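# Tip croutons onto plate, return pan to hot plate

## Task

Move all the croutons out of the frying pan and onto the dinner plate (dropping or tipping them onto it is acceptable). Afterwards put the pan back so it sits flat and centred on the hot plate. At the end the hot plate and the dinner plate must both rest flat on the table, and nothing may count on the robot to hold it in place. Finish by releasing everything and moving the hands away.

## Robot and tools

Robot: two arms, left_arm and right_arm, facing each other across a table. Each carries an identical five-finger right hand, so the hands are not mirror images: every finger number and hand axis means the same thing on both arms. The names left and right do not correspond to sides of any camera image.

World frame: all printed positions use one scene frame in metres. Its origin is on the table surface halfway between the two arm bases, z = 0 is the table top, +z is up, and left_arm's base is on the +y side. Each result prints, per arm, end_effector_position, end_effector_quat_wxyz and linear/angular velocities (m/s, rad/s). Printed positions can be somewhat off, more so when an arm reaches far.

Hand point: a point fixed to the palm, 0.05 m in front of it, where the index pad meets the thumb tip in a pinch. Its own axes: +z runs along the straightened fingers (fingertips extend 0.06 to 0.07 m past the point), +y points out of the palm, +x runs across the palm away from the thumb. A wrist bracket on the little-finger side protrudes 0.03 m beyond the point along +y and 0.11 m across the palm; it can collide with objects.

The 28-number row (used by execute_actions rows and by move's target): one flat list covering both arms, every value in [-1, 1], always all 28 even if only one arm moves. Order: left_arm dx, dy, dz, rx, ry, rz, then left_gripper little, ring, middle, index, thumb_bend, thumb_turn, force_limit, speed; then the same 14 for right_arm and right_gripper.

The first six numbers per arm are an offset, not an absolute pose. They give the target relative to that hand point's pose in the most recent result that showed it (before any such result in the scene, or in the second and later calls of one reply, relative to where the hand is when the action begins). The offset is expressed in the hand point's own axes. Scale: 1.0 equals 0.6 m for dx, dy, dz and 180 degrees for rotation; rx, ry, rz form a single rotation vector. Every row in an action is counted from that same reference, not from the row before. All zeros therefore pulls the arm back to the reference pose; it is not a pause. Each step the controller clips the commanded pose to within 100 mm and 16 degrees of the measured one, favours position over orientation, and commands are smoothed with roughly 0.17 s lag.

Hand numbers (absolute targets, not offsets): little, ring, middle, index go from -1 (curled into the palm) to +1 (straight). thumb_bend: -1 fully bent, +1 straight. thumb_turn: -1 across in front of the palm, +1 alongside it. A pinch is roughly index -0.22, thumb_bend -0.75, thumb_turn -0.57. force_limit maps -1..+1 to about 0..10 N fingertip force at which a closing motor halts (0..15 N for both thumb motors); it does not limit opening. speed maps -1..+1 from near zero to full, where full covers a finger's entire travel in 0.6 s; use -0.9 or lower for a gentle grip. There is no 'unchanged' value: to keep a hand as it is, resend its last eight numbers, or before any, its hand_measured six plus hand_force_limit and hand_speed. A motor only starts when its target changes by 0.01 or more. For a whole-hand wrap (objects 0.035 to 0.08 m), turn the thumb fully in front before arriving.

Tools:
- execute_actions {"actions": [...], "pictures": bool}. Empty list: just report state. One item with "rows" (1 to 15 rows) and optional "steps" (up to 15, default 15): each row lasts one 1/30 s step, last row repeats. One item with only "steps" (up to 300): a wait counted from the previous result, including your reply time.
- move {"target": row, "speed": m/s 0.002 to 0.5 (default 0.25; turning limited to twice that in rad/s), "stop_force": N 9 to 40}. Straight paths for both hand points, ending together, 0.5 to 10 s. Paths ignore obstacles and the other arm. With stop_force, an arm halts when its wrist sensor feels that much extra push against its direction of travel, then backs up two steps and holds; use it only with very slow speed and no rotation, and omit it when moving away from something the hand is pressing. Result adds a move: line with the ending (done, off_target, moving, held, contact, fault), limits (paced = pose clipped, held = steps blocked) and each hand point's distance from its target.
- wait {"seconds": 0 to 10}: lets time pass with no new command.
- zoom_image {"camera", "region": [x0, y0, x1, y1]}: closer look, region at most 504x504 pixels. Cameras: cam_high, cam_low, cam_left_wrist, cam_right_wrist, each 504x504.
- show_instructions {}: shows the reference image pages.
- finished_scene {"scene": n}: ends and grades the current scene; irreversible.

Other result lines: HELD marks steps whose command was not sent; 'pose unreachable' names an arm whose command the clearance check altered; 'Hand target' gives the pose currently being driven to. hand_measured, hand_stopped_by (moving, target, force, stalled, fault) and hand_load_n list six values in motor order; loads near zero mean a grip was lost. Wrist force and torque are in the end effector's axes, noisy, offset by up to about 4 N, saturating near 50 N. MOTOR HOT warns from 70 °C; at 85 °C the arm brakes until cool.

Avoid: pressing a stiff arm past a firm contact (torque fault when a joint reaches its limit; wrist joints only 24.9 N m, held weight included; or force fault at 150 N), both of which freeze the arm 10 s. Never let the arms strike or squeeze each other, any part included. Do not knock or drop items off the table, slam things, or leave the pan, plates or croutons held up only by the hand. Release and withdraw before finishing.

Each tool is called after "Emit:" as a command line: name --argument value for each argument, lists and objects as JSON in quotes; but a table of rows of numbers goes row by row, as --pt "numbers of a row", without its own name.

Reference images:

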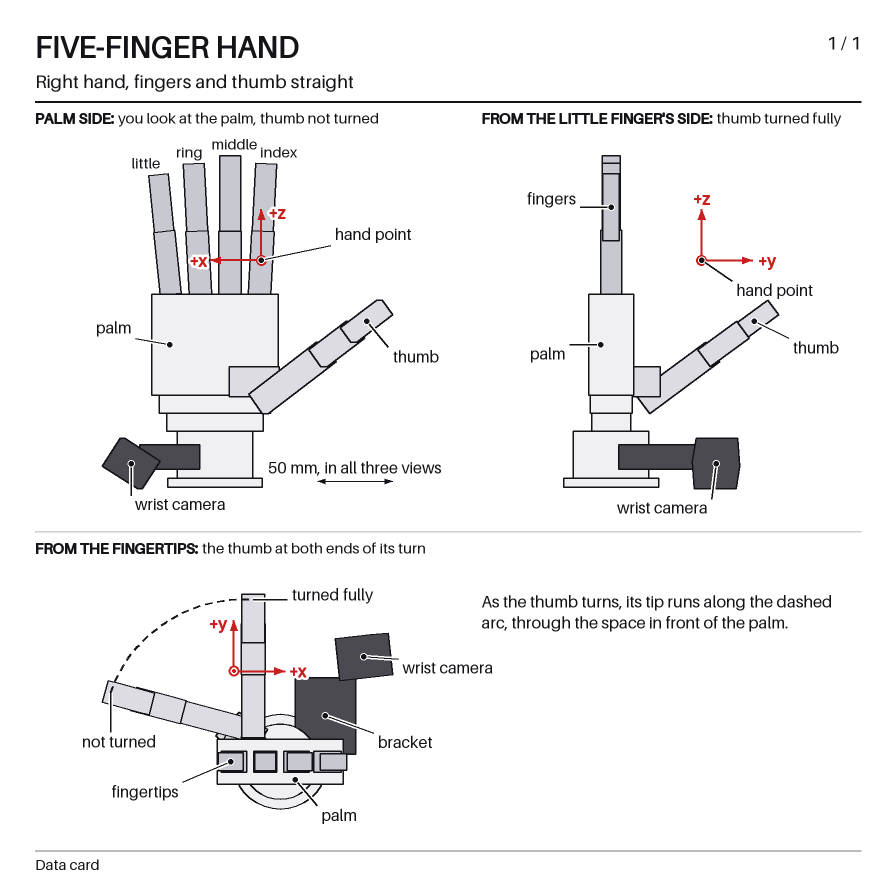

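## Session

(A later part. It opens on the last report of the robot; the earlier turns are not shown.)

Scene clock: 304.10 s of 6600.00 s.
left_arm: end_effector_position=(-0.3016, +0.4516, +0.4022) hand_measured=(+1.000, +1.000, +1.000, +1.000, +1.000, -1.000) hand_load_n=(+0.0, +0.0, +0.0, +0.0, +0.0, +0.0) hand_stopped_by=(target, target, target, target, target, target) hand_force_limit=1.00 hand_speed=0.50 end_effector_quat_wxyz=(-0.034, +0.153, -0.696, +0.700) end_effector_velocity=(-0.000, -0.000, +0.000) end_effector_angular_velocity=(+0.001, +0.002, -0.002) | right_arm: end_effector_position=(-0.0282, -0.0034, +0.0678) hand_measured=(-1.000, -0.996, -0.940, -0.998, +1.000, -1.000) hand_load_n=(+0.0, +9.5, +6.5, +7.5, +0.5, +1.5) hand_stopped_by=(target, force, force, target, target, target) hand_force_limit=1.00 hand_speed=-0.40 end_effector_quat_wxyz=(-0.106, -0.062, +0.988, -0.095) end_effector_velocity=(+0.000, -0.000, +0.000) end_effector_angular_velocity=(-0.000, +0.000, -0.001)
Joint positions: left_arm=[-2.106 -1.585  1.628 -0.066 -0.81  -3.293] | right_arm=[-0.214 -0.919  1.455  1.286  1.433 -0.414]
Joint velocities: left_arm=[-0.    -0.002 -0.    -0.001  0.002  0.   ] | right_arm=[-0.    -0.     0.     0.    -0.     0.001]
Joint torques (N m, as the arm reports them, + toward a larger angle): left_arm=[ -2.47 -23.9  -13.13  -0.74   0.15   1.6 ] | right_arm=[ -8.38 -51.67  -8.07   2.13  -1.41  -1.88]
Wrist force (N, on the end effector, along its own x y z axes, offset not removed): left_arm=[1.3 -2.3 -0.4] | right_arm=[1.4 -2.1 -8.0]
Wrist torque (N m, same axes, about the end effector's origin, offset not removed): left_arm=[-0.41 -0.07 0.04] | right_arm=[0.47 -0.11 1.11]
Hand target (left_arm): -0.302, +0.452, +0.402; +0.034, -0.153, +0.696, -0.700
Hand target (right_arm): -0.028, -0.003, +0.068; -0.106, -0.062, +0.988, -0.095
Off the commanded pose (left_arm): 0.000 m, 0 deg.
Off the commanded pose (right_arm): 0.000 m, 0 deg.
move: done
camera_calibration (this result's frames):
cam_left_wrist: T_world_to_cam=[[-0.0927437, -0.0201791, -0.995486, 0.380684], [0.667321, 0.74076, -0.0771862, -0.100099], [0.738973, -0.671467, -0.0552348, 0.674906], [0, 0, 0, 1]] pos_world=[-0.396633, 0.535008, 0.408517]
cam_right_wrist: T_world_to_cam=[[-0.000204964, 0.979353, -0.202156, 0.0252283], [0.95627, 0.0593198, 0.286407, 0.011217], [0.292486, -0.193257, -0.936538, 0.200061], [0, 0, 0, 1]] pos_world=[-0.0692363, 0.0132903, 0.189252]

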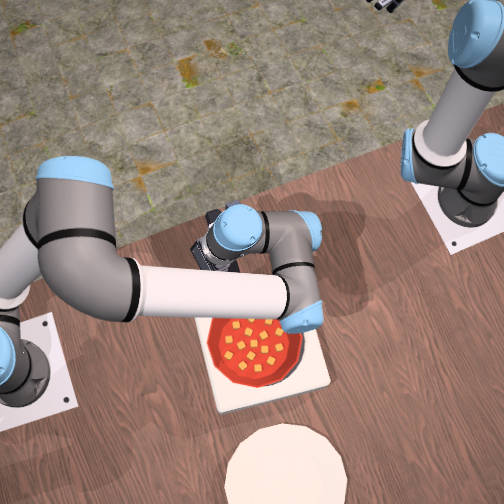

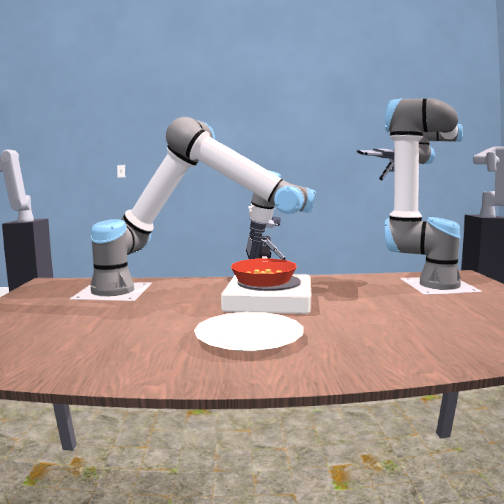

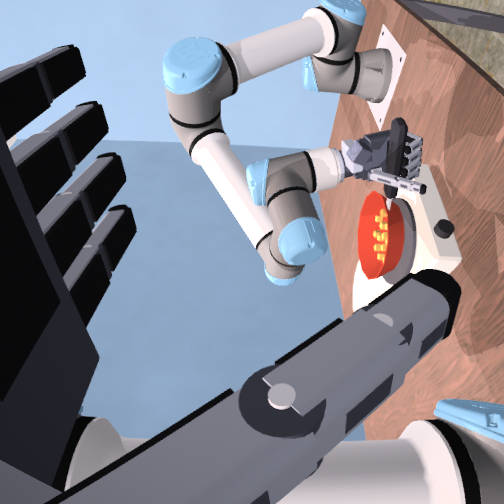

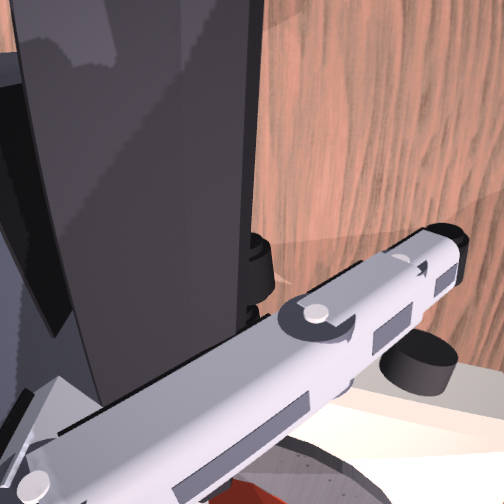

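Emit:
move --target '[0,0,0,0,0,0,1,1,1,1,1,-1,1,0.5, 0,0,0,0,0,0,-1,-1,-1,-1,-1,-1,1,-0.4]'

Emit:
move --target '[0,0,0,0,0,0,1,1,1,1,1,-1,1,0.5, -0.022,0.017,-0.096,0,0,0,-1,-1,-1,-1,-1,-1,1,-0.4]' --speed 0.04

Emit:
zoom_image --camera "cam_low" --region '[170, 150, 350, 310]'

Scene clock: 309.07 s of 6600.00 s.
left_arm: end_effector_position=(-0.3016, +0.4516, +0.4022) hand_measured=(+1.000, +1.000, +1.000, +1.000, +1.000, -1.000) hand_load_n=(+0.0, +0.0, +0.0, +0.0, +0.0, +0.0) hand_stopped_by=(target, target, target, target, target, target) hand_force_limit=1.00 hand_speed=0.50 end_effector_quat_wxyz=(-0.034, +0.153, -0.696, +0.700) end_effector_velocity=(-0.000, +0.000, -0.000) end_effector_angular_velocity=(-0.001, -0.003, +0.000) | right_arm: end_effector_position=(-0.0282, -0.0034, +0.0678) hand_measured=(-1.000, -0.996, -0.940, -0.998, +0.646, -1.000) hand_load_n=(+0.0, +11.5, +6.0, +8.0, +14.0, +5.0) hand_stopped_by=(target, force, force, target, force, target) hand_force_limit=1.00 hand_speed=-0.40 end_effector_quat_wxyz=(-0.106, -0.062, +0.988, -0.095) end_effector_velocity=(+0.000, +0.000, +0.001) end_effector_angular_velocity=(+0.002, -0.000, -0.001)
Joint positions: left_arm=[-2.106 -1.585  1.628 -0.066 -0.81  -3.293] | right_arm=[-0.214 -0.919  1.455  1.286  1.433 -0.414]
Joint velocities: left_arm=[ 0.     0.001  0.001 -0.    -0.     0.001] | right_arm=[-0.001 -0.001 -0.001 -0.    -0.     0.   ]
Joint torques (N m, as the arm reports them, + toward a larger angle): left_arm=[ -2.28 -23.93 -12.87  -0.77   0.1    1.62] | right_arm=[ -5.42 -50.4  -13.74   1.4    0.99  -1.54]
Wrist force (N, on the end effector, along its own x y z axes, offset not removed): left_arm=[0.4 -1.0 -2.5] | right_arm=[1.7 -4.8 -1.8]
Wrist torque (N m, same axes, about the end effector's origin, offset not removed): left_arm=[-0.07 0.14 0.12] | right_arm=[-0.16 -0.43 1.06]
Hand target (left_arm): -0.302, +0.452, +0.402; +0.034, -0.153, +0.696, -0.700
Hand target (right_arm): -0.028, -0.003, +0.068; -0.106, -0.062, +0.988, -0.095
Off the commanded pose (left_arm): 0.000 m, 0 deg.
Off the commanded pose (right_arm): 0.000 m, 0 deg.
After step 90, 1.07 s passed at rest.
move: done
camera_calibration (this result's frames):
cam_left_wrist: T_world_to_cam=[[-0.0927438, -0.0201791, -0.995486, 0.380684], [0.667321, 0.74076, -0.0771862, -0.100099], [0.738973, -0.671467, -0.0552349, 0.674906], [0, 0, 0, 1]] pos_world=[-0.396633, 0.535008, 0.408517]
cam_right_wrist: T_world_to_cam=[[-0.00017973, 0.979346, -0.202193, 0.025246], [0.956275, 0.0593039, 0.286395, 0.0112078], [0.29247, -0.193301, -0.936534, 0.200057], [0, 0, 0, 1]] pos_world=[-0.0692239, 0.0132819, 0.189255]

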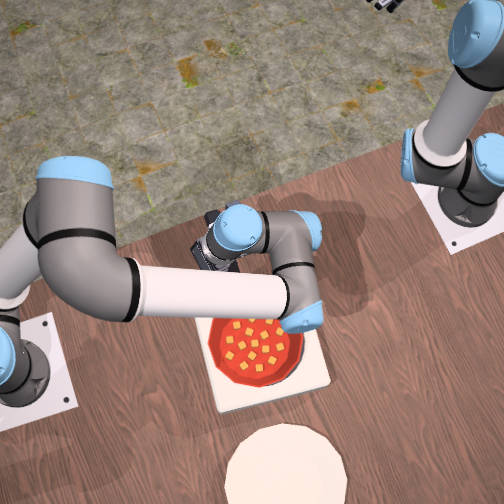

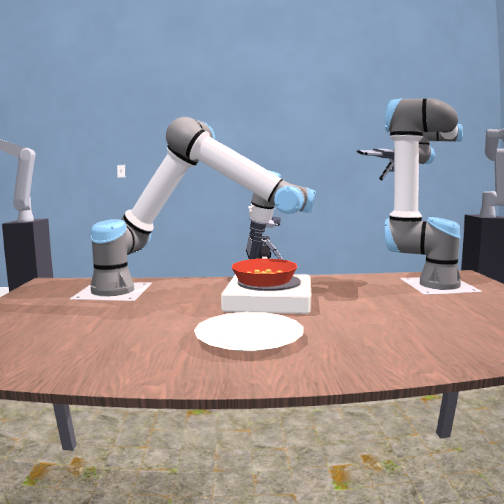

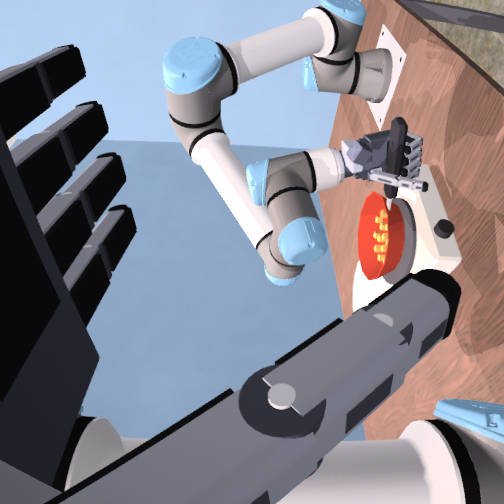

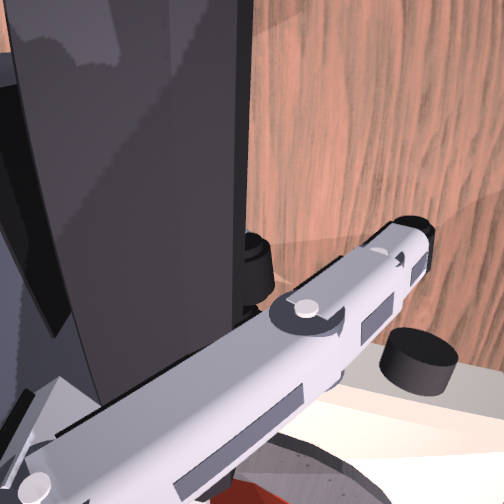

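Scene clock: 310.97 s of 6600.00 s.
left_arm: end_effector_position=(-0.3016, +0.4516, +0.4022) hand_measured=(+1.000, +1.000, +1.000, +1.000, +1.000, -1.000) hand_load_n=(+0.0, +0.0, +0.0, +0.0, +0.0, +0.0) hand_stopped_by=(target, target, target, target, target, target) hand_force_limit=1.00 hand_speed=0.50 end_effector_quat_wxyz=(-0.034, +0.153, -0.696, +0.700) end_effector_velocity=(+0.000, +0.000, -0.000) end_effector_angular_velocity=(-0.000, -0.000, +0.001) | right_arm: end_effector_position=(-0.0056, +0.0192, +0.1181) hand_measured=(-1.000, -0.998, -0.940, -0.996, +0.640, -1.000) hand_load_n=(+0.0, +0.0, +0.0, +15.0, +2.5, +3.5) hand_stopped_by=(target, force, force, target, force, target) hand_force_limit=1.00 hand_speed=-0.40 end_effector_quat_wxyz=(-0.106, -0.062, +0.988, -0.094) end_effector_velocity=(+0.001, +0.001, +0.002) end_effector_angular_velocity=(-0.000, +0.001, +0.000)
Joint positions: left_arm=[-2.106 -1.585  1.628 -0.066 -0.81  -3.293] | right_arm=[-0.243 -0.922  1.316  1.431  1.441 -0.443]
Joint velocities: left_arm=[-0.     0.001  0.    -0.    -0.001 -0.   ] | right_arm=[-0.001  0.001 -0.008  0.007 -0.001 -0.002]
Joint torques (N m, as the arm reports them, + toward a larger angle): left_arm=[ -1.6  -24.09 -13.18  -0.8    0.14   1.69] | right_arm=[-10.6  -32.08 -29.19   3.89   2.79  -2.09]
Wrist force (N, on the end effector, along its own x y z axes, offset not removed): left_arm=[1.9 -0.3 -1.5] | right_arm=[0.6 -4.4 6.3]
Wrist torque (N m, same axes, about the end effector's origin, offset not removed): left_arm=[-0.04 -0.17 0.14] | right_arm=[-0.76 0.32 -0.20]
Hand target (left_arm): -0.302, +0.452, +0.402; +0.034, -0.153, +0.696, -0.700
Hand target (right_arm): -0.005, +0.019, +0.118; -0.106, -0.062, +0.988, -0.095
Off the commanded pose (left_arm): 0.000 m, 0 deg.
Off the commanded pose (right_arm): 0.000 m, 0 deg.
move: done
camera_calibration (this result's frames):
cam_left_wrist: T_world_to_cam=[[-0.0927437, -0.0201792, -0.995486, 0.380684], [0.667321, 0.74076, -0.0771862, -0.100099], [0.738973, -0.671467, -0.0552348, 0.674906], [0, 0, 0, 1]] pos_world=[-0.396633, 0.535008, 0.408517]
cam_right_wrist: T_world_to_cam=[[-0.000173601, 0.979369, -0.20208, 0.0132676], [0.956285, 0.0592584, 0.28637, -0.0261278], [0.292437, -0.193197, -0.936566, 0.244992], [0, 0, 0, 1]] pos_world=[-0.046657, 0.0358861, 0.239615]

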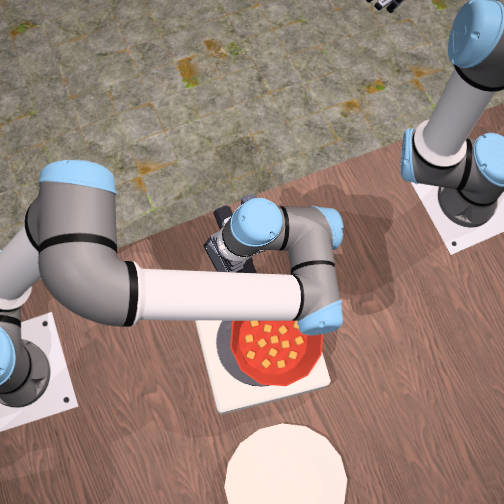

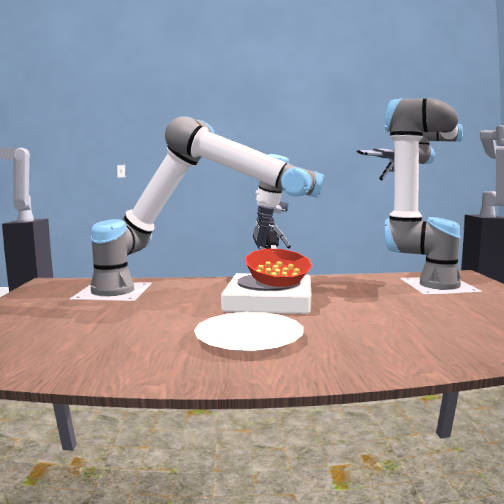

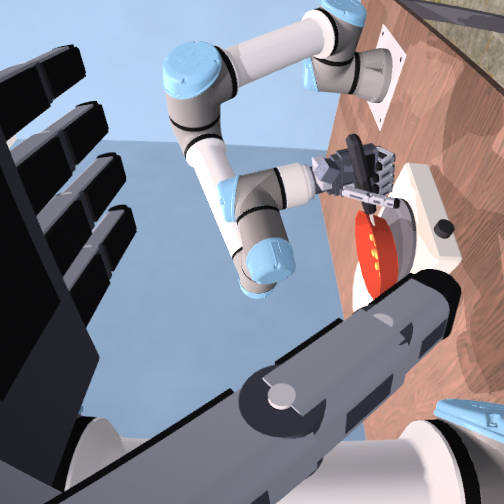

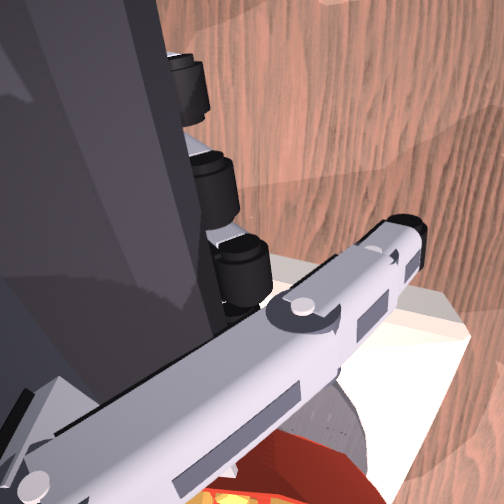

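Region (170, 150, 350, 310) of cam_low's 504x504 image, scaled by 2.800, with more detail than that image has.

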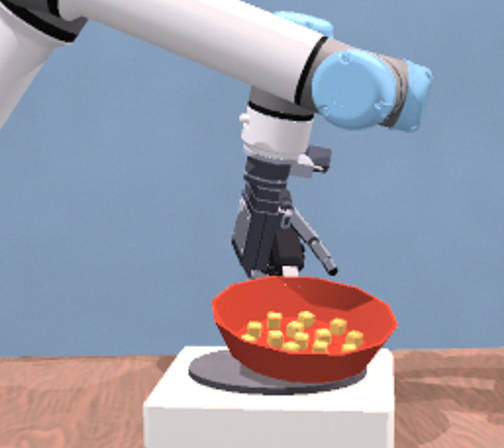

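Emit:
move --target '[0,0,0,0,0,0,1,1,1,1,1,-1,1,0.5, 0,0.012,0.075,0,0,0,-1,-1,-1,-1,-1,-1,1,-0.4]' --speed 0.04

Emit:
move --target '[0,0,0,0,0,0,1,1,1,1,1,-1,1,0.5, 0,0,0,0,0,0,1,1,1,1,1,-1,1,-0.3]'

Scene clock: 348.67 s of 6600.00 s.
left_arm: end_effector_position=(-0.3016, +0.4516, +0.4022) hand_measured=(+1.000, +1.000, +1.000, +1.000, +1.000, -1.000) hand_load_n=(+0.0, +0.0, +0.0, +0.0, +0.0, +0.0) hand_stopped_by=(target, target, target, target, target, target) hand_force_limit=1.00 hand_speed=0.50 end_effector_quat_wxyz=(-0.034, +0.153, -0.696, +0.700) end_effector_velocity=(+0.000, +0.001, +0.000) end_effector_angular_velocity=(+0.001, -0.002, -0.002) | right_arm: end_effector_position=(-0.0154, +0.0172, +0.0740) hand_measured=(-1.000, -0.998, -0.940, -0.996, +0.638, -1.000) hand_load_n=(+0.0, +3.0, +0.0, +5.0, +0.0, +0.0) hand_stopped_by=(target, force, force, target, force, target) hand_force_limit=1.00 hand_speed=-0.40 end_effector_quat_wxyz=(-0.106, -0.062, +0.988, -0.095) end_effector_velocity=(-0.001, -0.000, -0.003) end_effector_angular_velocity=(-0.000, +0.000, +0.001)
Joint positions: left_arm=[-2.106 -1.585  1.628 -0.066 -0.81  -3.293] | right_arm=[-0.227 -0.882  1.37   1.335  1.436 -0.427]
Joint velocities: left_arm=[-0.002 -0.001  0.     0.    -0.     0.002] | right_arm=[ 0.001  0.003  0.003 -0.006 -0.     0.   ]
Joint torques (N m, as the arm reports them, + toward a larger angle): left_arm=[ -2.39 -23.88 -13.24  -0.79   0.18   1.66] | right_arm=[ 13.19 -29.97  -6.05   1.21  -2.74   1.35]
Wrist force (N, on the end effector, along its own x y z axes, offset not removed): left_arm=[-0.5 -1.9 -0.8] | right_arm=[0.6 -0.3 1.9]
Wrist torque (N m, same axes, about the end effector's origin, offset not removed): left_arm=[-0.32 0.26 -0.02] | right_arm=[-0.21 0.12 0.35]
Hand target (left_arm): -0.302, +0.452, +0.402; +0.034, -0.153, +0.696, -0.700
Hand target (right_arm): -0.015, +0.017, +0.074; -0.106, -0.062, +0.988, -0.095
Off the commanded pose (left_arm): 0.000 m, 0 deg.
Off the commanded pose (right_arm): 0.000 m, 0 deg.
After step 90, 33.17 s passed at rest.
move: done
camera_calibration (this result's frames):
cam_left_wrist: T_world_to_cam=[[-0.0927439, -0.0201791, -0.995485, 0.380684], [0.667321, 0.740759, -0.0771863, -0.100099], [0.738973, -0.671467, -0.0552349, 0.674906], [0, 0, 0, 1]] pos_world=[-0.396633, 0.535008, 0.408517]
cam_right_wrist: T_world_to_cam=[[-0.000174495, 0.97936, -0.202124, 0.00624138], [0.956279, 0.0592761, 0.286387, -0.00400952], [0.292457, -0.193237, -0.936551, 0.206179], [0, 0, 0, 1]] pos_world=[-0.0564631, 0.0339665, 0.195507]

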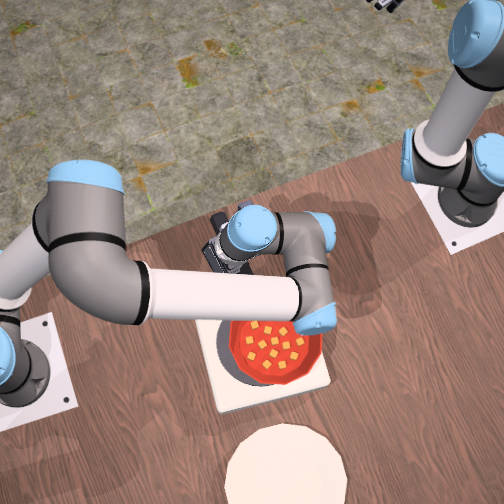

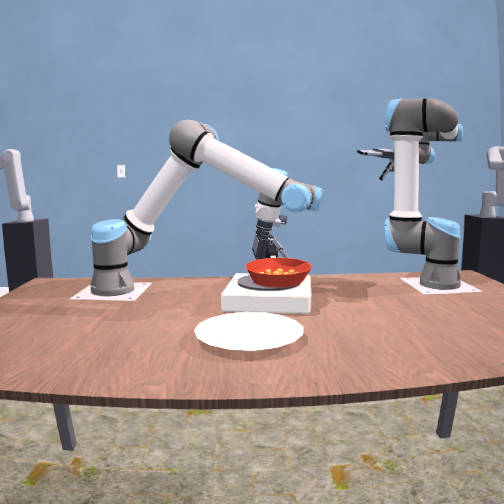

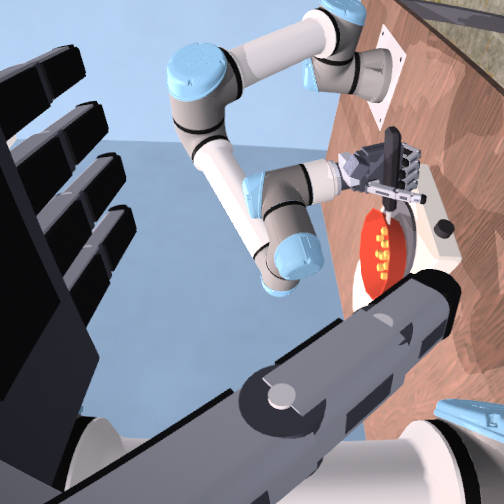

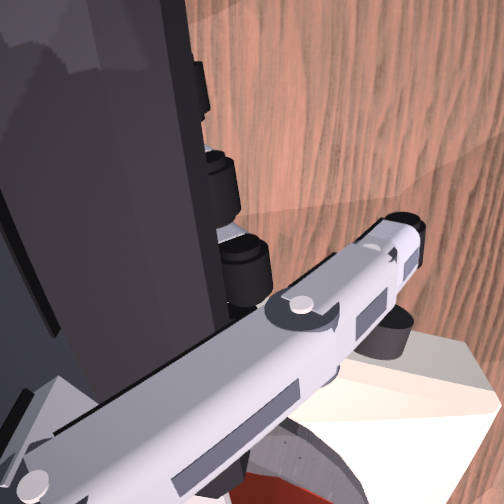

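Scene clock: 350.67 s of 6600.00 s.
left_arm: end_effector_position=(-0.3016, +0.4516, +0.4022) hand_measured=(+1.000, +1.000, +1.000, +1.000, +1.000, -1.000) hand_load_n=(+0.0, +0.0, +0.0, +0.0, +0.0, +0.0) hand_stopped_by=(target, target, target, target, target, target) hand_force_limit=1.00 hand_speed=0.50 end_effector_quat_wxyz=(-0.034, +0.153, -0.696, +0.700) end_effector_velocity=(-0.000, +0.000, -0.000) end_effector_angular_velocity=(-0.000, +0.003, -0.001) | right_arm: end_effector_position=(-0.0154, +0.0172, +0.0740) hand_measured=(+1.000, +1.000, +1.000, +1.000, +1.000, -1.000) hand_load_n=(+0.0, +0.0, +0.0, +0.0, +0.0, +0.0) hand_stopped_by=(target, target, target, target, target, target) hand_force_limit=1.00 hand_speed=-0.30 end_effector_quat_wxyz=(-0.106, -0.062, +0.988, -0.095) end_effector_velocity=(-0.001, -0.000, +0.000) end_effector_angular_velocity=(-0.000, +0.000, +0.001)
Joint positions: left_arm=[-2.106 -1.585  1.628 -0.066 -0.81  -3.293] | right_arm=[-0.226 -0.882  1.37   1.335  1.436 -0.427]
Joint velocities: left_arm=[-0.    -0.     0.    -0.001  0.    -0.002] | right_arm=[ 0.001 -0.     0.001 -0.     0.    -0.001]
Joint torques (N m, as the arm reports them, + toward a larger angle): left_arm=[ -1.7  -23.72 -13.05  -0.87   0.13   1.7 ] | right_arm=[ -9.75 -52.17 -25.59   3.51  -1.27  -1.84]
Wrist force (N, on the end effector, along its own x y z axes, offset not removed): left_arm=[0.3 -2.0 -0.2] | right_arm=[-0.2 -0.6 -3.8]
Wrist torque (N m, same axes, about the end effector's origin, offset not removed): left_arm=[-0.45 0.06 -0.02] | right_arm=[0.25 0.24 0.09]
Hand target (left_arm): -0.302, +0.452, +0.402; +0.034, -0.153, +0.696, -0.700
Hand target (right_arm): -0.015, +0.017, +0.074; -0.106, -0.062, +0.988, -0.095
Off the commanded pose (left_arm): 0.000 m, 0 deg.
Off the commanded pose (right_arm): 0.000 m, 0 deg.
move: done
camera_calibration (this result's frames):
cam_left_wrist: T_world_to_cam=[[-0.0927436, -0.0201792, -0.995486, 0.380684], [0.667321, 0.740759, -0.0771862, -0.100099], [0.738973, -0.671467, -0.0552347, 0.674906], [0, 0, 0, 1]] pos_world=[-0.396633, 0.535008, 0.408517]
cam_right_wrist: T_world_to_cam=[[-0.000206786, 0.979359, -0.202126, 0.0062406], [0.95628, 0.0593063, 0.286378, -0.00398931], [0.292454, -0.19323, -0.936554, 0.206183], [0, 0, 0, 1]] pos_world=[-0.0564828, 0.0339655, 0.195505]

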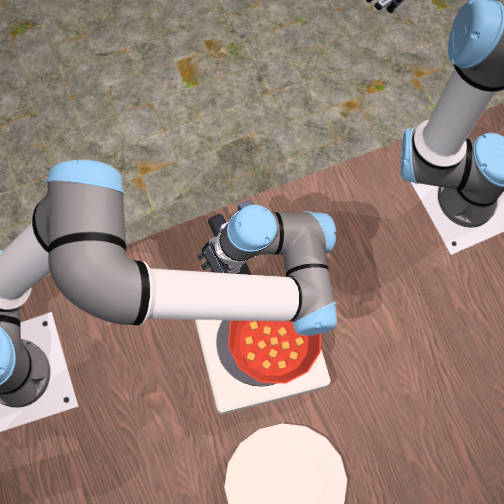

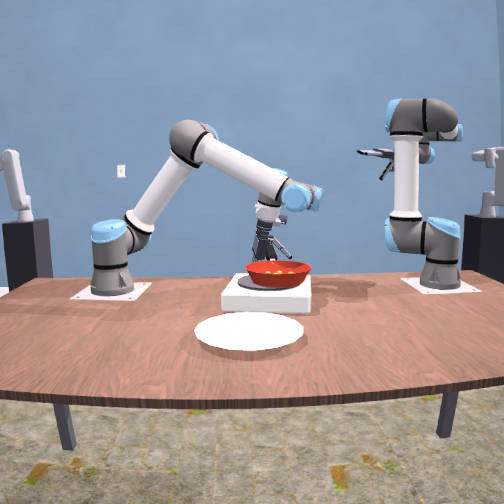

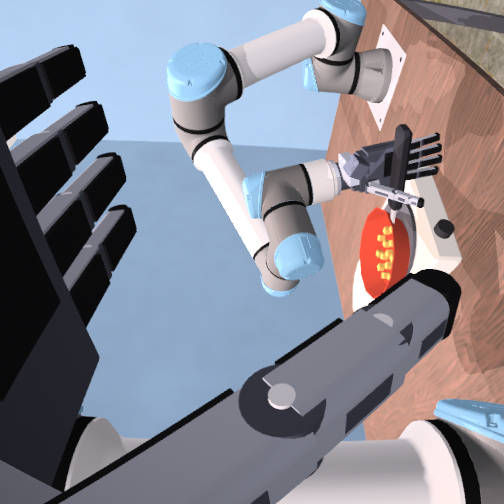

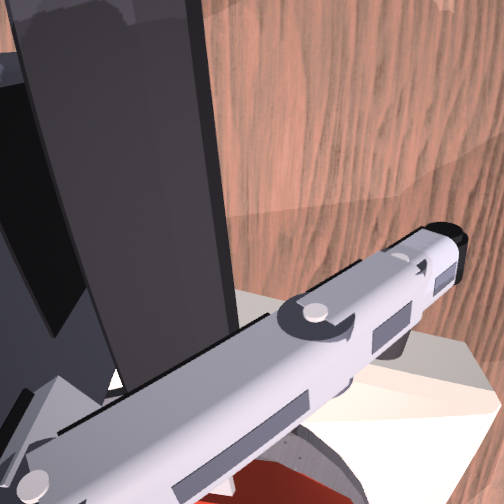

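Emit:
move --target '[0,0,0,0,0,0,1,1,1,1,1,-1,1,0.5, 0,0,-0.3,0,0,0,1,1,1,1,1,-1,1,0.5]' --speed 0.12

Emit:
move --target '[0,0,0,0,0,0,1,1,1,1,1,-1,1,0.5, 0.03,-0.3,0.06,0,0,0,1,1,1,1,1,-1,1,0.5]'

Emit:
zoom_image --camera "cam_high" --region '[150, 190, 390, 430]'

Scene clock: 376.80 s of 6600.00 s.
left_arm: end_effector_position=(-0.3016, +0.4516, +0.4022) hand_measured=(+1.000, +1.000, +1.000, +1.000, +1.000, -1.000) hand_load_n=(+0.0, +0.0, +0.0, +0.0, +0.0, +0.0) hand_stopped_by=(target, target, target, target, target, target) hand_force_limit=1.00 hand_speed=0.50 end_effector_quat_wxyz=(-0.034, +0.153, -0.696, +0.700) end_effector_velocity=(-0.001, +0.000, -0.001) end_effector_angular_velocity=(-0.001, -0.001, -0.001) | right_arm: end_effector_position=(+0.0200, +0.0529, +0.2465) hand_measured=(+1.000, +1.000, +1.000, +1.000, +1.000, -1.000) hand_load_n=(+0.0, +0.0, +0.0, +0.0, +0.0, +0.0) hand_stopped_by=(target, target, target, target, target, target) hand_force_limit=1.00 hand_speed=0.50 end_effector_quat_wxyz=(-0.106, -0.062, +0.988, -0.094) end_effector_velocity=(-0.000, +0.001, +0.003) end_effector_angular_velocity=(+0.000, +0.001, -0.000)
Joint positions: left_arm=[-2.106 -1.585  1.628 -0.066 -0.81  -3.293] | right_arm=[-0.269 -0.902  0.946  1.784  1.447 -0.468]
Joint velocities: left_arm=[-0.     0.003 -0.    -0.     0.    -0.001] | right_arm=[ 0.     0.002 -0.011  0.01  -0.001  0.   ]
Joint torques (N m, as the arm reports them, + toward a larger angle): left_arm=[ -2.06 -23.91 -12.92  -0.88   0.17   1.55] | right_arm=[-12.42 -32.47 -30.14   3.51   2.38  -1.77]
Wrist force (N, on the end effector, along its own x y z axes, offset not removed): left_arm=[0.6 -1.6 -0.6] | right_arm=[-4.1 -0.9 2.5]
Wrist torque (N m, same axes, about the end effector's origin, offset not removed): left_arm=[-0.30 0.01 0.04] | right_arm=[-0.31 0.46 0.03]
Hand target (left_arm): -0.302, +0.452, +0.402; +0.034, -0.153, +0.696, -0.700
Hand target (right_arm): +0.020, +0.053, +0.247; -0.106, -0.062, +0.988, -0.094
Off the commanded pose (left_arm): 0.000 m, 0 deg.
Off the commanded pose (right_arm): 0.000 m, 0 deg.
After step 90, 21.07 s passed at rest.
move: done
camera_calibration (this result's frames):
cam_left_wrist: T_world_to_cam=[[-0.0927436, -0.0201792, -0.995486, 0.380684], [0.667321, 0.740759, -0.0771861, -0.100099], [0.738973, -0.671467, -0.0552347, 0.674906], [0, 0, 0, 1]] pos_world=[-0.396633, 0.535008, 0.408517]
cam_right_wrist: T_world_to_cam=[[-0.000186921, 0.979408, -0.20189, 0.00608745], [0.956297, 0.059207, 0.286339, -0.0893099], [0.292396, -0.193014, -0.936616, 0.364282], [0, 0, 0, 1]] pos_world=[-0.0211067, 0.0696372, 0.367995]

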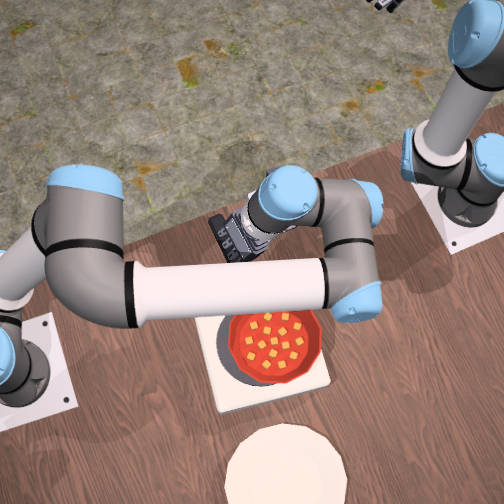

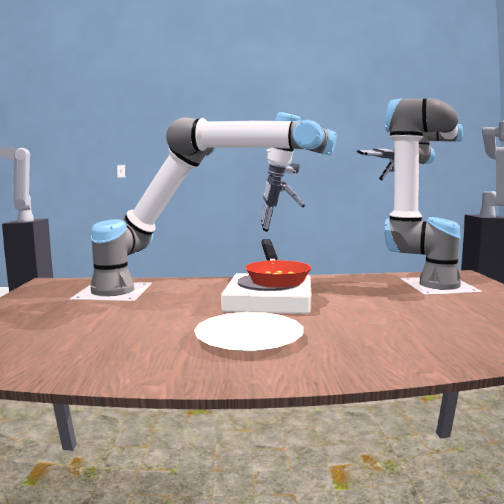

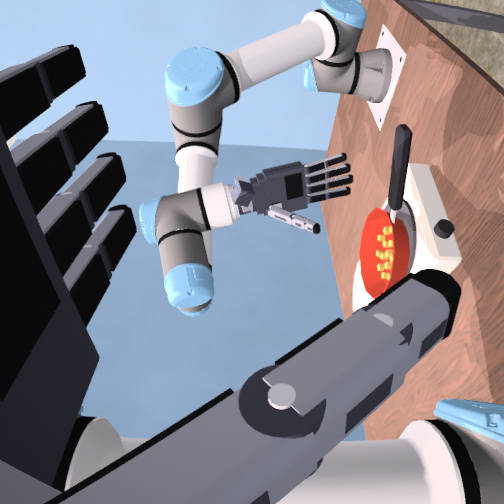

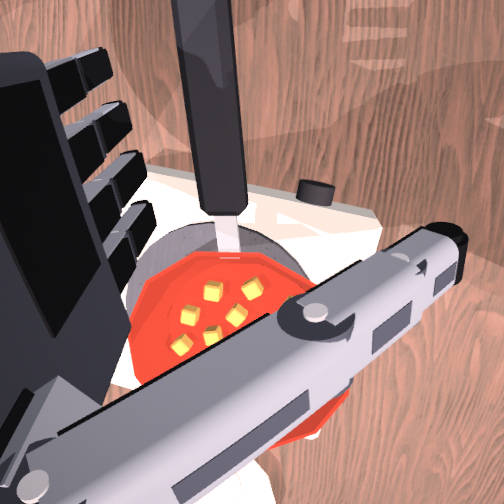

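Scene clock: 378.27 s of 6600.00 s.
left_arm: end_effector_position=(-0.3016, +0.4516, +0.4022) hand_measured=(+1.000, +1.000, +1.000, +1.000, +1.000, -1.000) hand_load_n=(+0.0, +0.0, +0.0, +0.0, +0.0, +0.0) hand_stopped_by=(target, target, target, target, target, target) hand_force_limit=1.00 hand_speed=0.50 end_effector_quat_wxyz=(-0.034, +0.153, -0.696, +0.700) end_effector_velocity=(-0.000, +0.000, +0.000) end_effector_angular_velocity=(+0.000, +0.000, +0.000) | right_arm: end_effector_position=(+0.0209, -0.1311, +0.2469) hand_measured=(+1.000, +1.000, +1.000, +1.000, +1.000, -1.000) hand_load_n=(+0.0, +0.0, +0.0, +0.0, +0.0, +0.0) hand_stopped_by=(target, target, target, target, target, target) hand_force_limit=1.00 hand_speed=0.50 end_effector_quat_wxyz=(-0.106, -0.062, +0.988, -0.094) end_effector_velocity=(+0.000, -0.003, +0.000) end_effector_angular_velocity=(+0.003, +0.001, +0.000)
Joint positions: left_arm=[-2.106 -1.585  1.628 -0.066 -0.81  -3.293] | right_arm=[-0.428 -1.368  1.629  1.583  1.489 -0.622]
Joint velocities: left_arm=[-0.     0.    -0.001  0.    -0.    -0.   ] | right_arm=[-0.006 -0.008  0.009 -0.002 -0.001 -0.007]
Joint torques (N m, as the arm reports them, + toward a larger angle): left_arm=[ -2.05 -24.17 -13.04  -0.88   0.17   1.64] | right_arm=[-10.58 -37.31  -6.89   0.86   2.68  -1.67]
Wrist force (N, on the end effector, along its own x y z axes, offset not removed): left_arm=[0.8 -1.3 -0.1] | right_arm=[1.1 1.3 -2.0]
Wrist torque (N m, same axes, about the end effector's origin, offset not removed): left_arm=[-0.29 -0.02 0.03] | right_arm=[0.19 -0.03 0.19]
Hand target (left_arm): -0.302, +0.452, +0.402; +0.034, -0.153, +0.696, -0.700
Hand target (right_arm): +0.021, -0.131, +0.247; -0.106, -0.062, +0.988, -0.094
Off the commanded pose (left_arm): 0.000 m, 0 deg.
Off the commanded pose (right_arm): 0.000 m, 0 deg.
move: done
camera_calibration (this result's frames):
cam_left_wrist: T_world_to_cam=[[-0.0927437, -0.0201791, -0.995486, 0.380684], [0.667321, 0.74076, -0.0771862, -0.100099], [0.738973, -0.671467, -0.0552349, 0.674906], [0, 0, 0, 1]] pos_world=[-0.396633, 0.535008, 0.408517]
cam_right_wrist: T_world_to_cam=[[-0.00017676, 0.979392, -0.201968, 0.186448], [0.956341, 0.0591913, 0.286197, -0.0793751], [0.292253, -0.193099, -0.936643, 0.328892], [0, 0, 0, 1]] pos_world=[-0.0201772, -0.114398, 0.368428]

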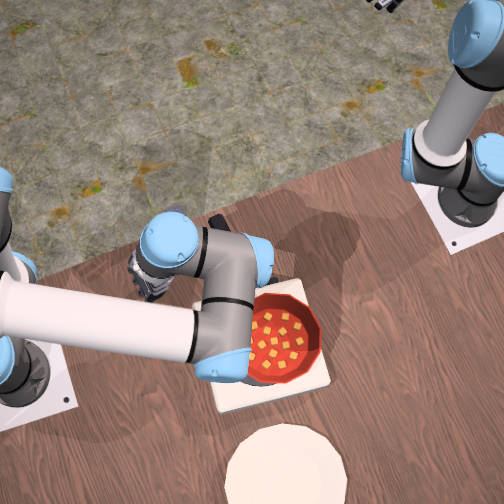

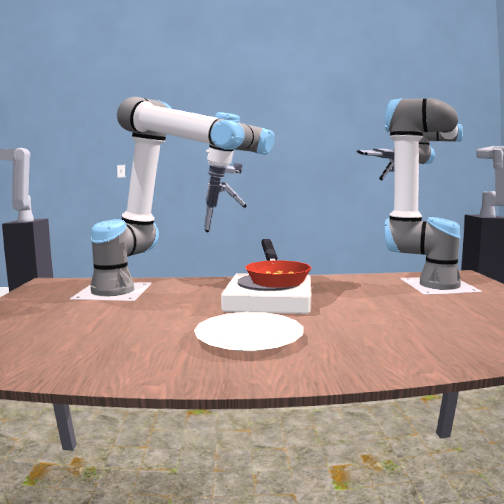

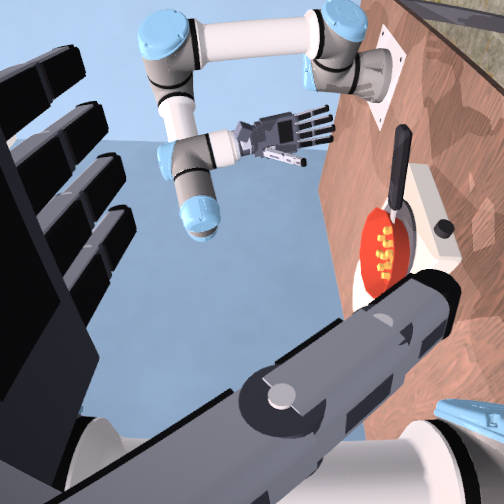

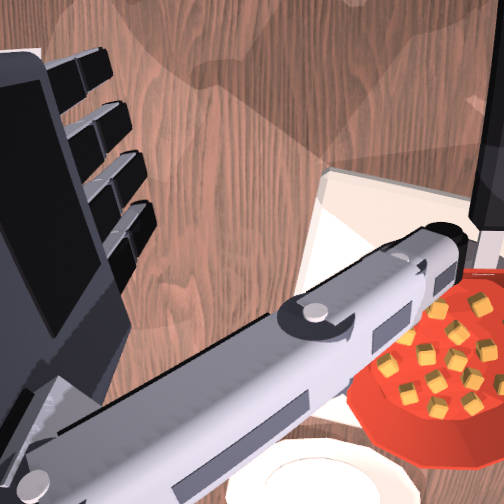

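Region (150, 190, 390, 430) of cam_high's 504x504 image, scaled by 2.100, with more detail than that image has.

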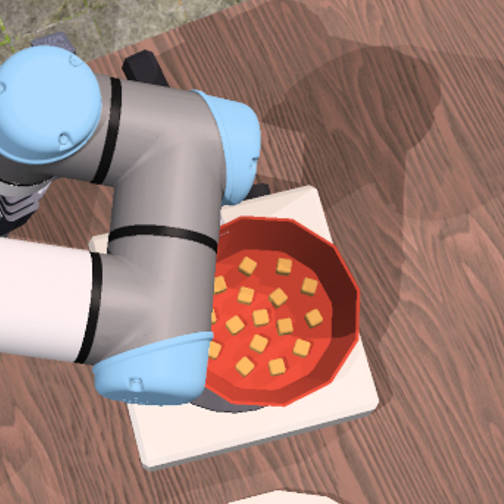

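Emit:
move --target '[0,0,0,0,0,0,1,1,1,1,1,-1,1,0.5, 0,0,0,0,0,0.5,1,1,1,1,1,-1,1,0.5]' --speed 0.5

Emit:
move --target '[0,0,0,0,0,0,1,1,1,1,1,-1,1,0.5, 0.153,-0.062,0.05,0.093,0.09,0.512,1,1,1,1,1,-1,1,0.5]' --speed 0.5

Scene clock: 392.00 s of 6600.00 s.
left_arm: end_effector_position=(-0.3016, +0.4516, +0.4022) hand_measured=(+1.000, +1.000, +1.000, +1.000, +1.000, -1.000) hand_load_n=(+0.0, +0.0, +0.0, +0.0, +0.0, +0.0) hand_stopped_by=(target, target, target, target, target, target) hand_force_limit=1.00 hand_speed=0.50 end_effector_quat_wxyz=(-0.034, +0.153, -0.696, +0.700) end_effector_velocity=(-0.000, +0.001, +0.001) end_effector_angular_velocity=(+0.002, +0.001, -0.001) | right_arm: end_effector_position=(+0.0209, -0.1311, +0.2470) hand_measured=(+1.000, +1.000, +1.000, +1.000, +1.000, -1.000) hand_load_n=(+0.0, +0.0, +0.0, +0.0, +0.0, +0.0) hand_stopped_by=(target, target, target, target, target, target) hand_force_limit=1.00 hand_speed=0.50 end_effector_quat_wxyz=(-0.009, +0.654, +0.743, -0.142) end_effector_velocity=(+0.000, -0.000, -0.000) end_effector_angular_velocity=(-0.005, -0.006, -0.015)
Joint positions: left_arm=[-2.106 -1.585  1.628 -0.066 -0.81  -3.293] | right_arm=[-0.254 -1.165  1.378  1.613  1.443  1.115]
Joint velocities: left_arm=[-0.001 -0.001 -0.003  0.    -0.001  0.002] | right_arm=[ 0.001  0.004 -0.004  0.001  0.003  0.018]
Joint torques (N m, as the arm reports them, + toward a larger angle): left_arm=[ -2.27 -23.71 -12.88  -0.85   0.1    1.55] | right_arm=[ 14.15 -21.6  -29.76   3.51   2.71   1.64]
Wrist force (N, on the end effector, along its own x y z axes, offset not removed): left_arm=[1.2 -2.1 -0.8] | right_arm=[-0.3 0.7 -3.2]
Wrist torque (N m, same axes, about the end effector's origin, offset not removed): left_arm=[-0.34 -0.08 0.06] | right_arm=[0.15 0.42 0.11]
Hand target (left_arm): -0.302, +0.452, +0.402; +0.034, -0.153, +0.696, -0.700
Hand target (right_arm): +0.021, -0.131, +0.247; -0.008, +0.655, +0.742, -0.142
Off the commanded pose (left_arm): 0.000 m, 0 deg.
Off the commanded pose (right_arm): 0.000 m, 0 deg.
After step 90, 8.43 s passed at rest.
move: done
camera_calibration (this result's frames):
cam_left_wrist: T_world_to_cam=[[-0.0927438, -0.0201791, -0.995486, 0.380684], [0.667321, 0.74076, -0.0771862, -0.100099], [0.738973, -0.671467, -0.055235, 0.674906], [0, 0, 0, 1]] pos_world=[-0.396633, 0.535008, 0.408517]
cam_right_wrist: T_world_to_cam=[[0.9805, -0.0374919, -0.192907, 0.0303658], [0.0958, -0.765901, 0.635782, -0.255951], [-0.171585, -0.641865, -0.747374, 0.233009], [0, 0, 0, 1]] pos_world=[0.0347272, -0.0453343, 0.342732]

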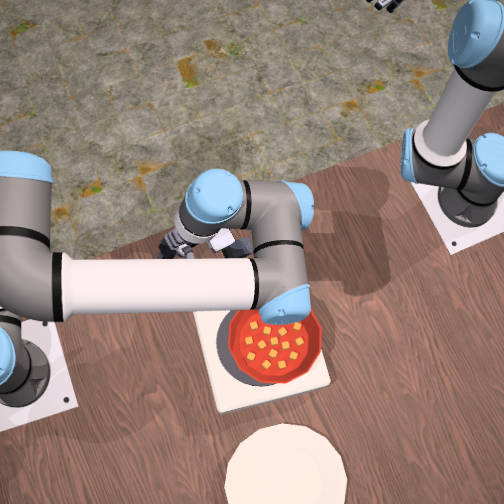

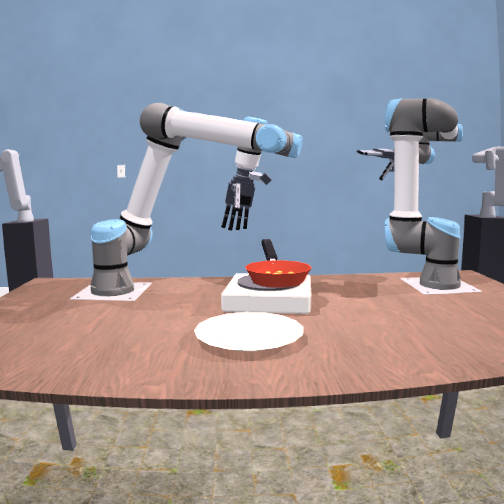

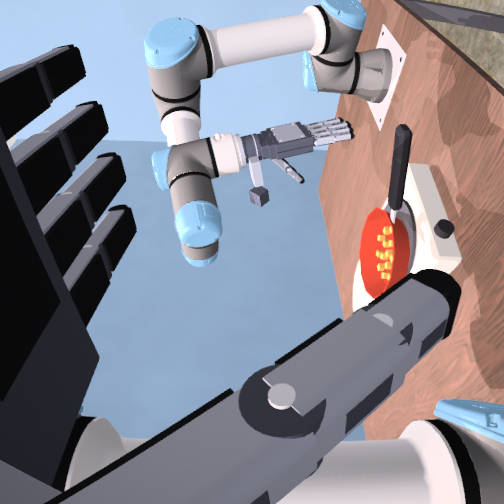

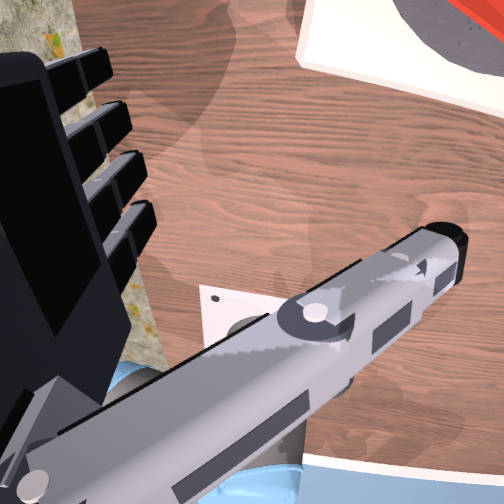

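Scene clock: 394.37 s of 6600.00 s.
left_arm: end_effector_position=(-0.3016, +0.4516, +0.4022) hand_measured=(+1.000, +1.000, +1.000, +1.000, +1.000, -1.000) hand_load_n=(+0.0, +0.0, +0.0, +0.0, +0.0, +0.0) hand_stopped_by=(target, target, target, target, target, target) hand_force_limit=1.00 hand_speed=0.50 end_effector_quat_wxyz=(-0.034, +0.153, -0.696, +0.700) end_effector_velocity=(+0.000, -0.000, -0.000) end_effector_angular_velocity=(-0.001, -0.002, +0.002) | right_arm: end_effector_position=(-0.0342, -0.0516, +0.2107) hand_measured=(+1.000, +1.000, +1.000, +1.000, +1.000, -1.000) hand_load_n=(+0.0, +0.0, +0.0, +0.0, +0.0, +0.0) hand_stopped_by=(target, target, target, target, target, target) hand_force_limit=1.00 hand_speed=0.50 end_effector_quat_wxyz=(-0.083, +0.990, +0.016, -0.116) end_effector_velocity=(-0.001, +0.001, +0.000) end_effector_angular_velocity=(+0.001, -0.002, -0.018)
Joint positions: left_arm=[-2.106 -1.585  1.628 -0.066 -0.81  -3.293] | right_arm=[-0.326 -1.079  1.276  1.31   1.291  2.735]
Joint velocities: left_arm=[ 0.001  0.002  0.     0.    -0.001  0.   ] | right_arm=[ 0.002 -0.004  0.002 -0.005  0.003  0.02 ]
Joint torques (N m, as the arm reports them, + toward a larger angle): left_arm=[ -1.99 -23.78 -13.18  -0.87   0.12   1.62] | right_arm=[ 12.45 -49.63  -7.     0.86   2.35   1.65]
Wrist force (N, on the end effector, along its own x y z axes, offset not removed): left_arm=[1.2 -0.4 -2.6] | right_arm=[-0.3 2.7 -3.8]
Wrist torque (N m, same axes, about the end effector's origin, offset not removed): left_arm=[-0.01 0.05 0.10] | right_arm=[0.55 0.08 0.05]
Hand target (left_arm): -0.302, +0.452, +0.402; +0.034, -0.153, +0.696, -0.700
Hand target (right_arm): -0.034, -0.052, +0.211; -0.083, +0.990, +0.015, -0.116
Off the commanded pose (left_arm): 0.000 m, 0 deg.
Off the commanded pose (right_arm): 0.000 m, 0 deg.
move: done
camera_calibration (this result's frames):
cam_left_wrist: T_world_to_cam=[[-0.0927437, -0.0201792, -0.995486, 0.380684], [0.667321, 0.74076, -0.0771862, -0.100099], [0.738973, -0.671467, -0.0552348, 0.674906], [0, 0, 0, 1]] pos_world=[-0.396633, 0.535008, 0.408517]
cam_right_wrist: T_world_to_cam=[[-0.128651, -0.983051, -0.130613, -0.0194734], [-0.736544, 0.00652677, 0.676358, -0.163832], [-0.664042, 0.183217, -0.7249, 0.268491], [0, 0, 0, 1]] pos_world=[0.0551147, -0.067266, 0.302894]

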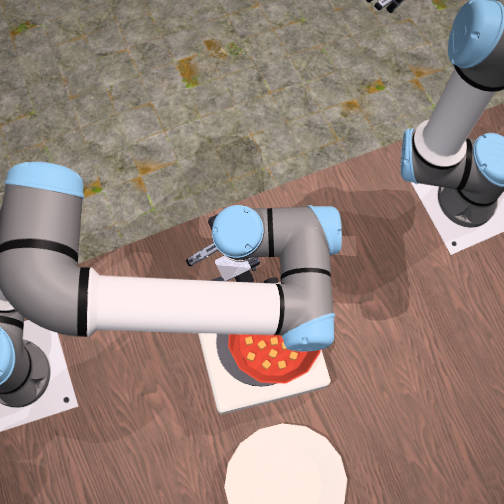

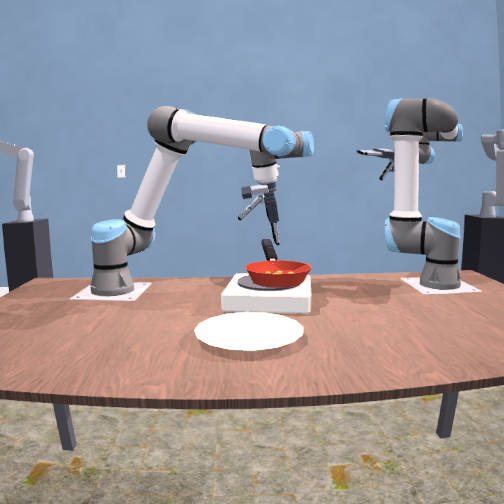

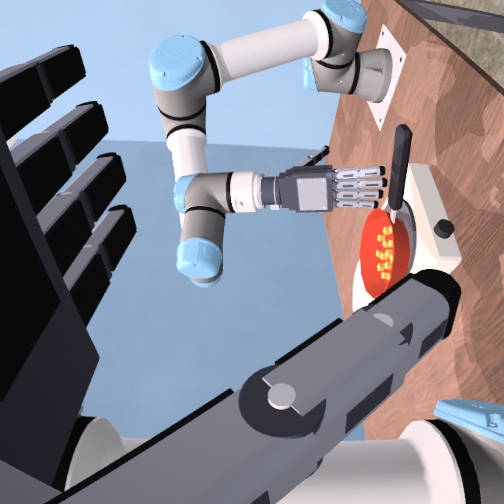

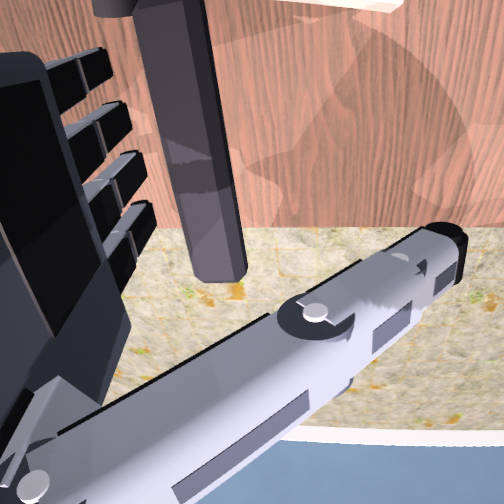

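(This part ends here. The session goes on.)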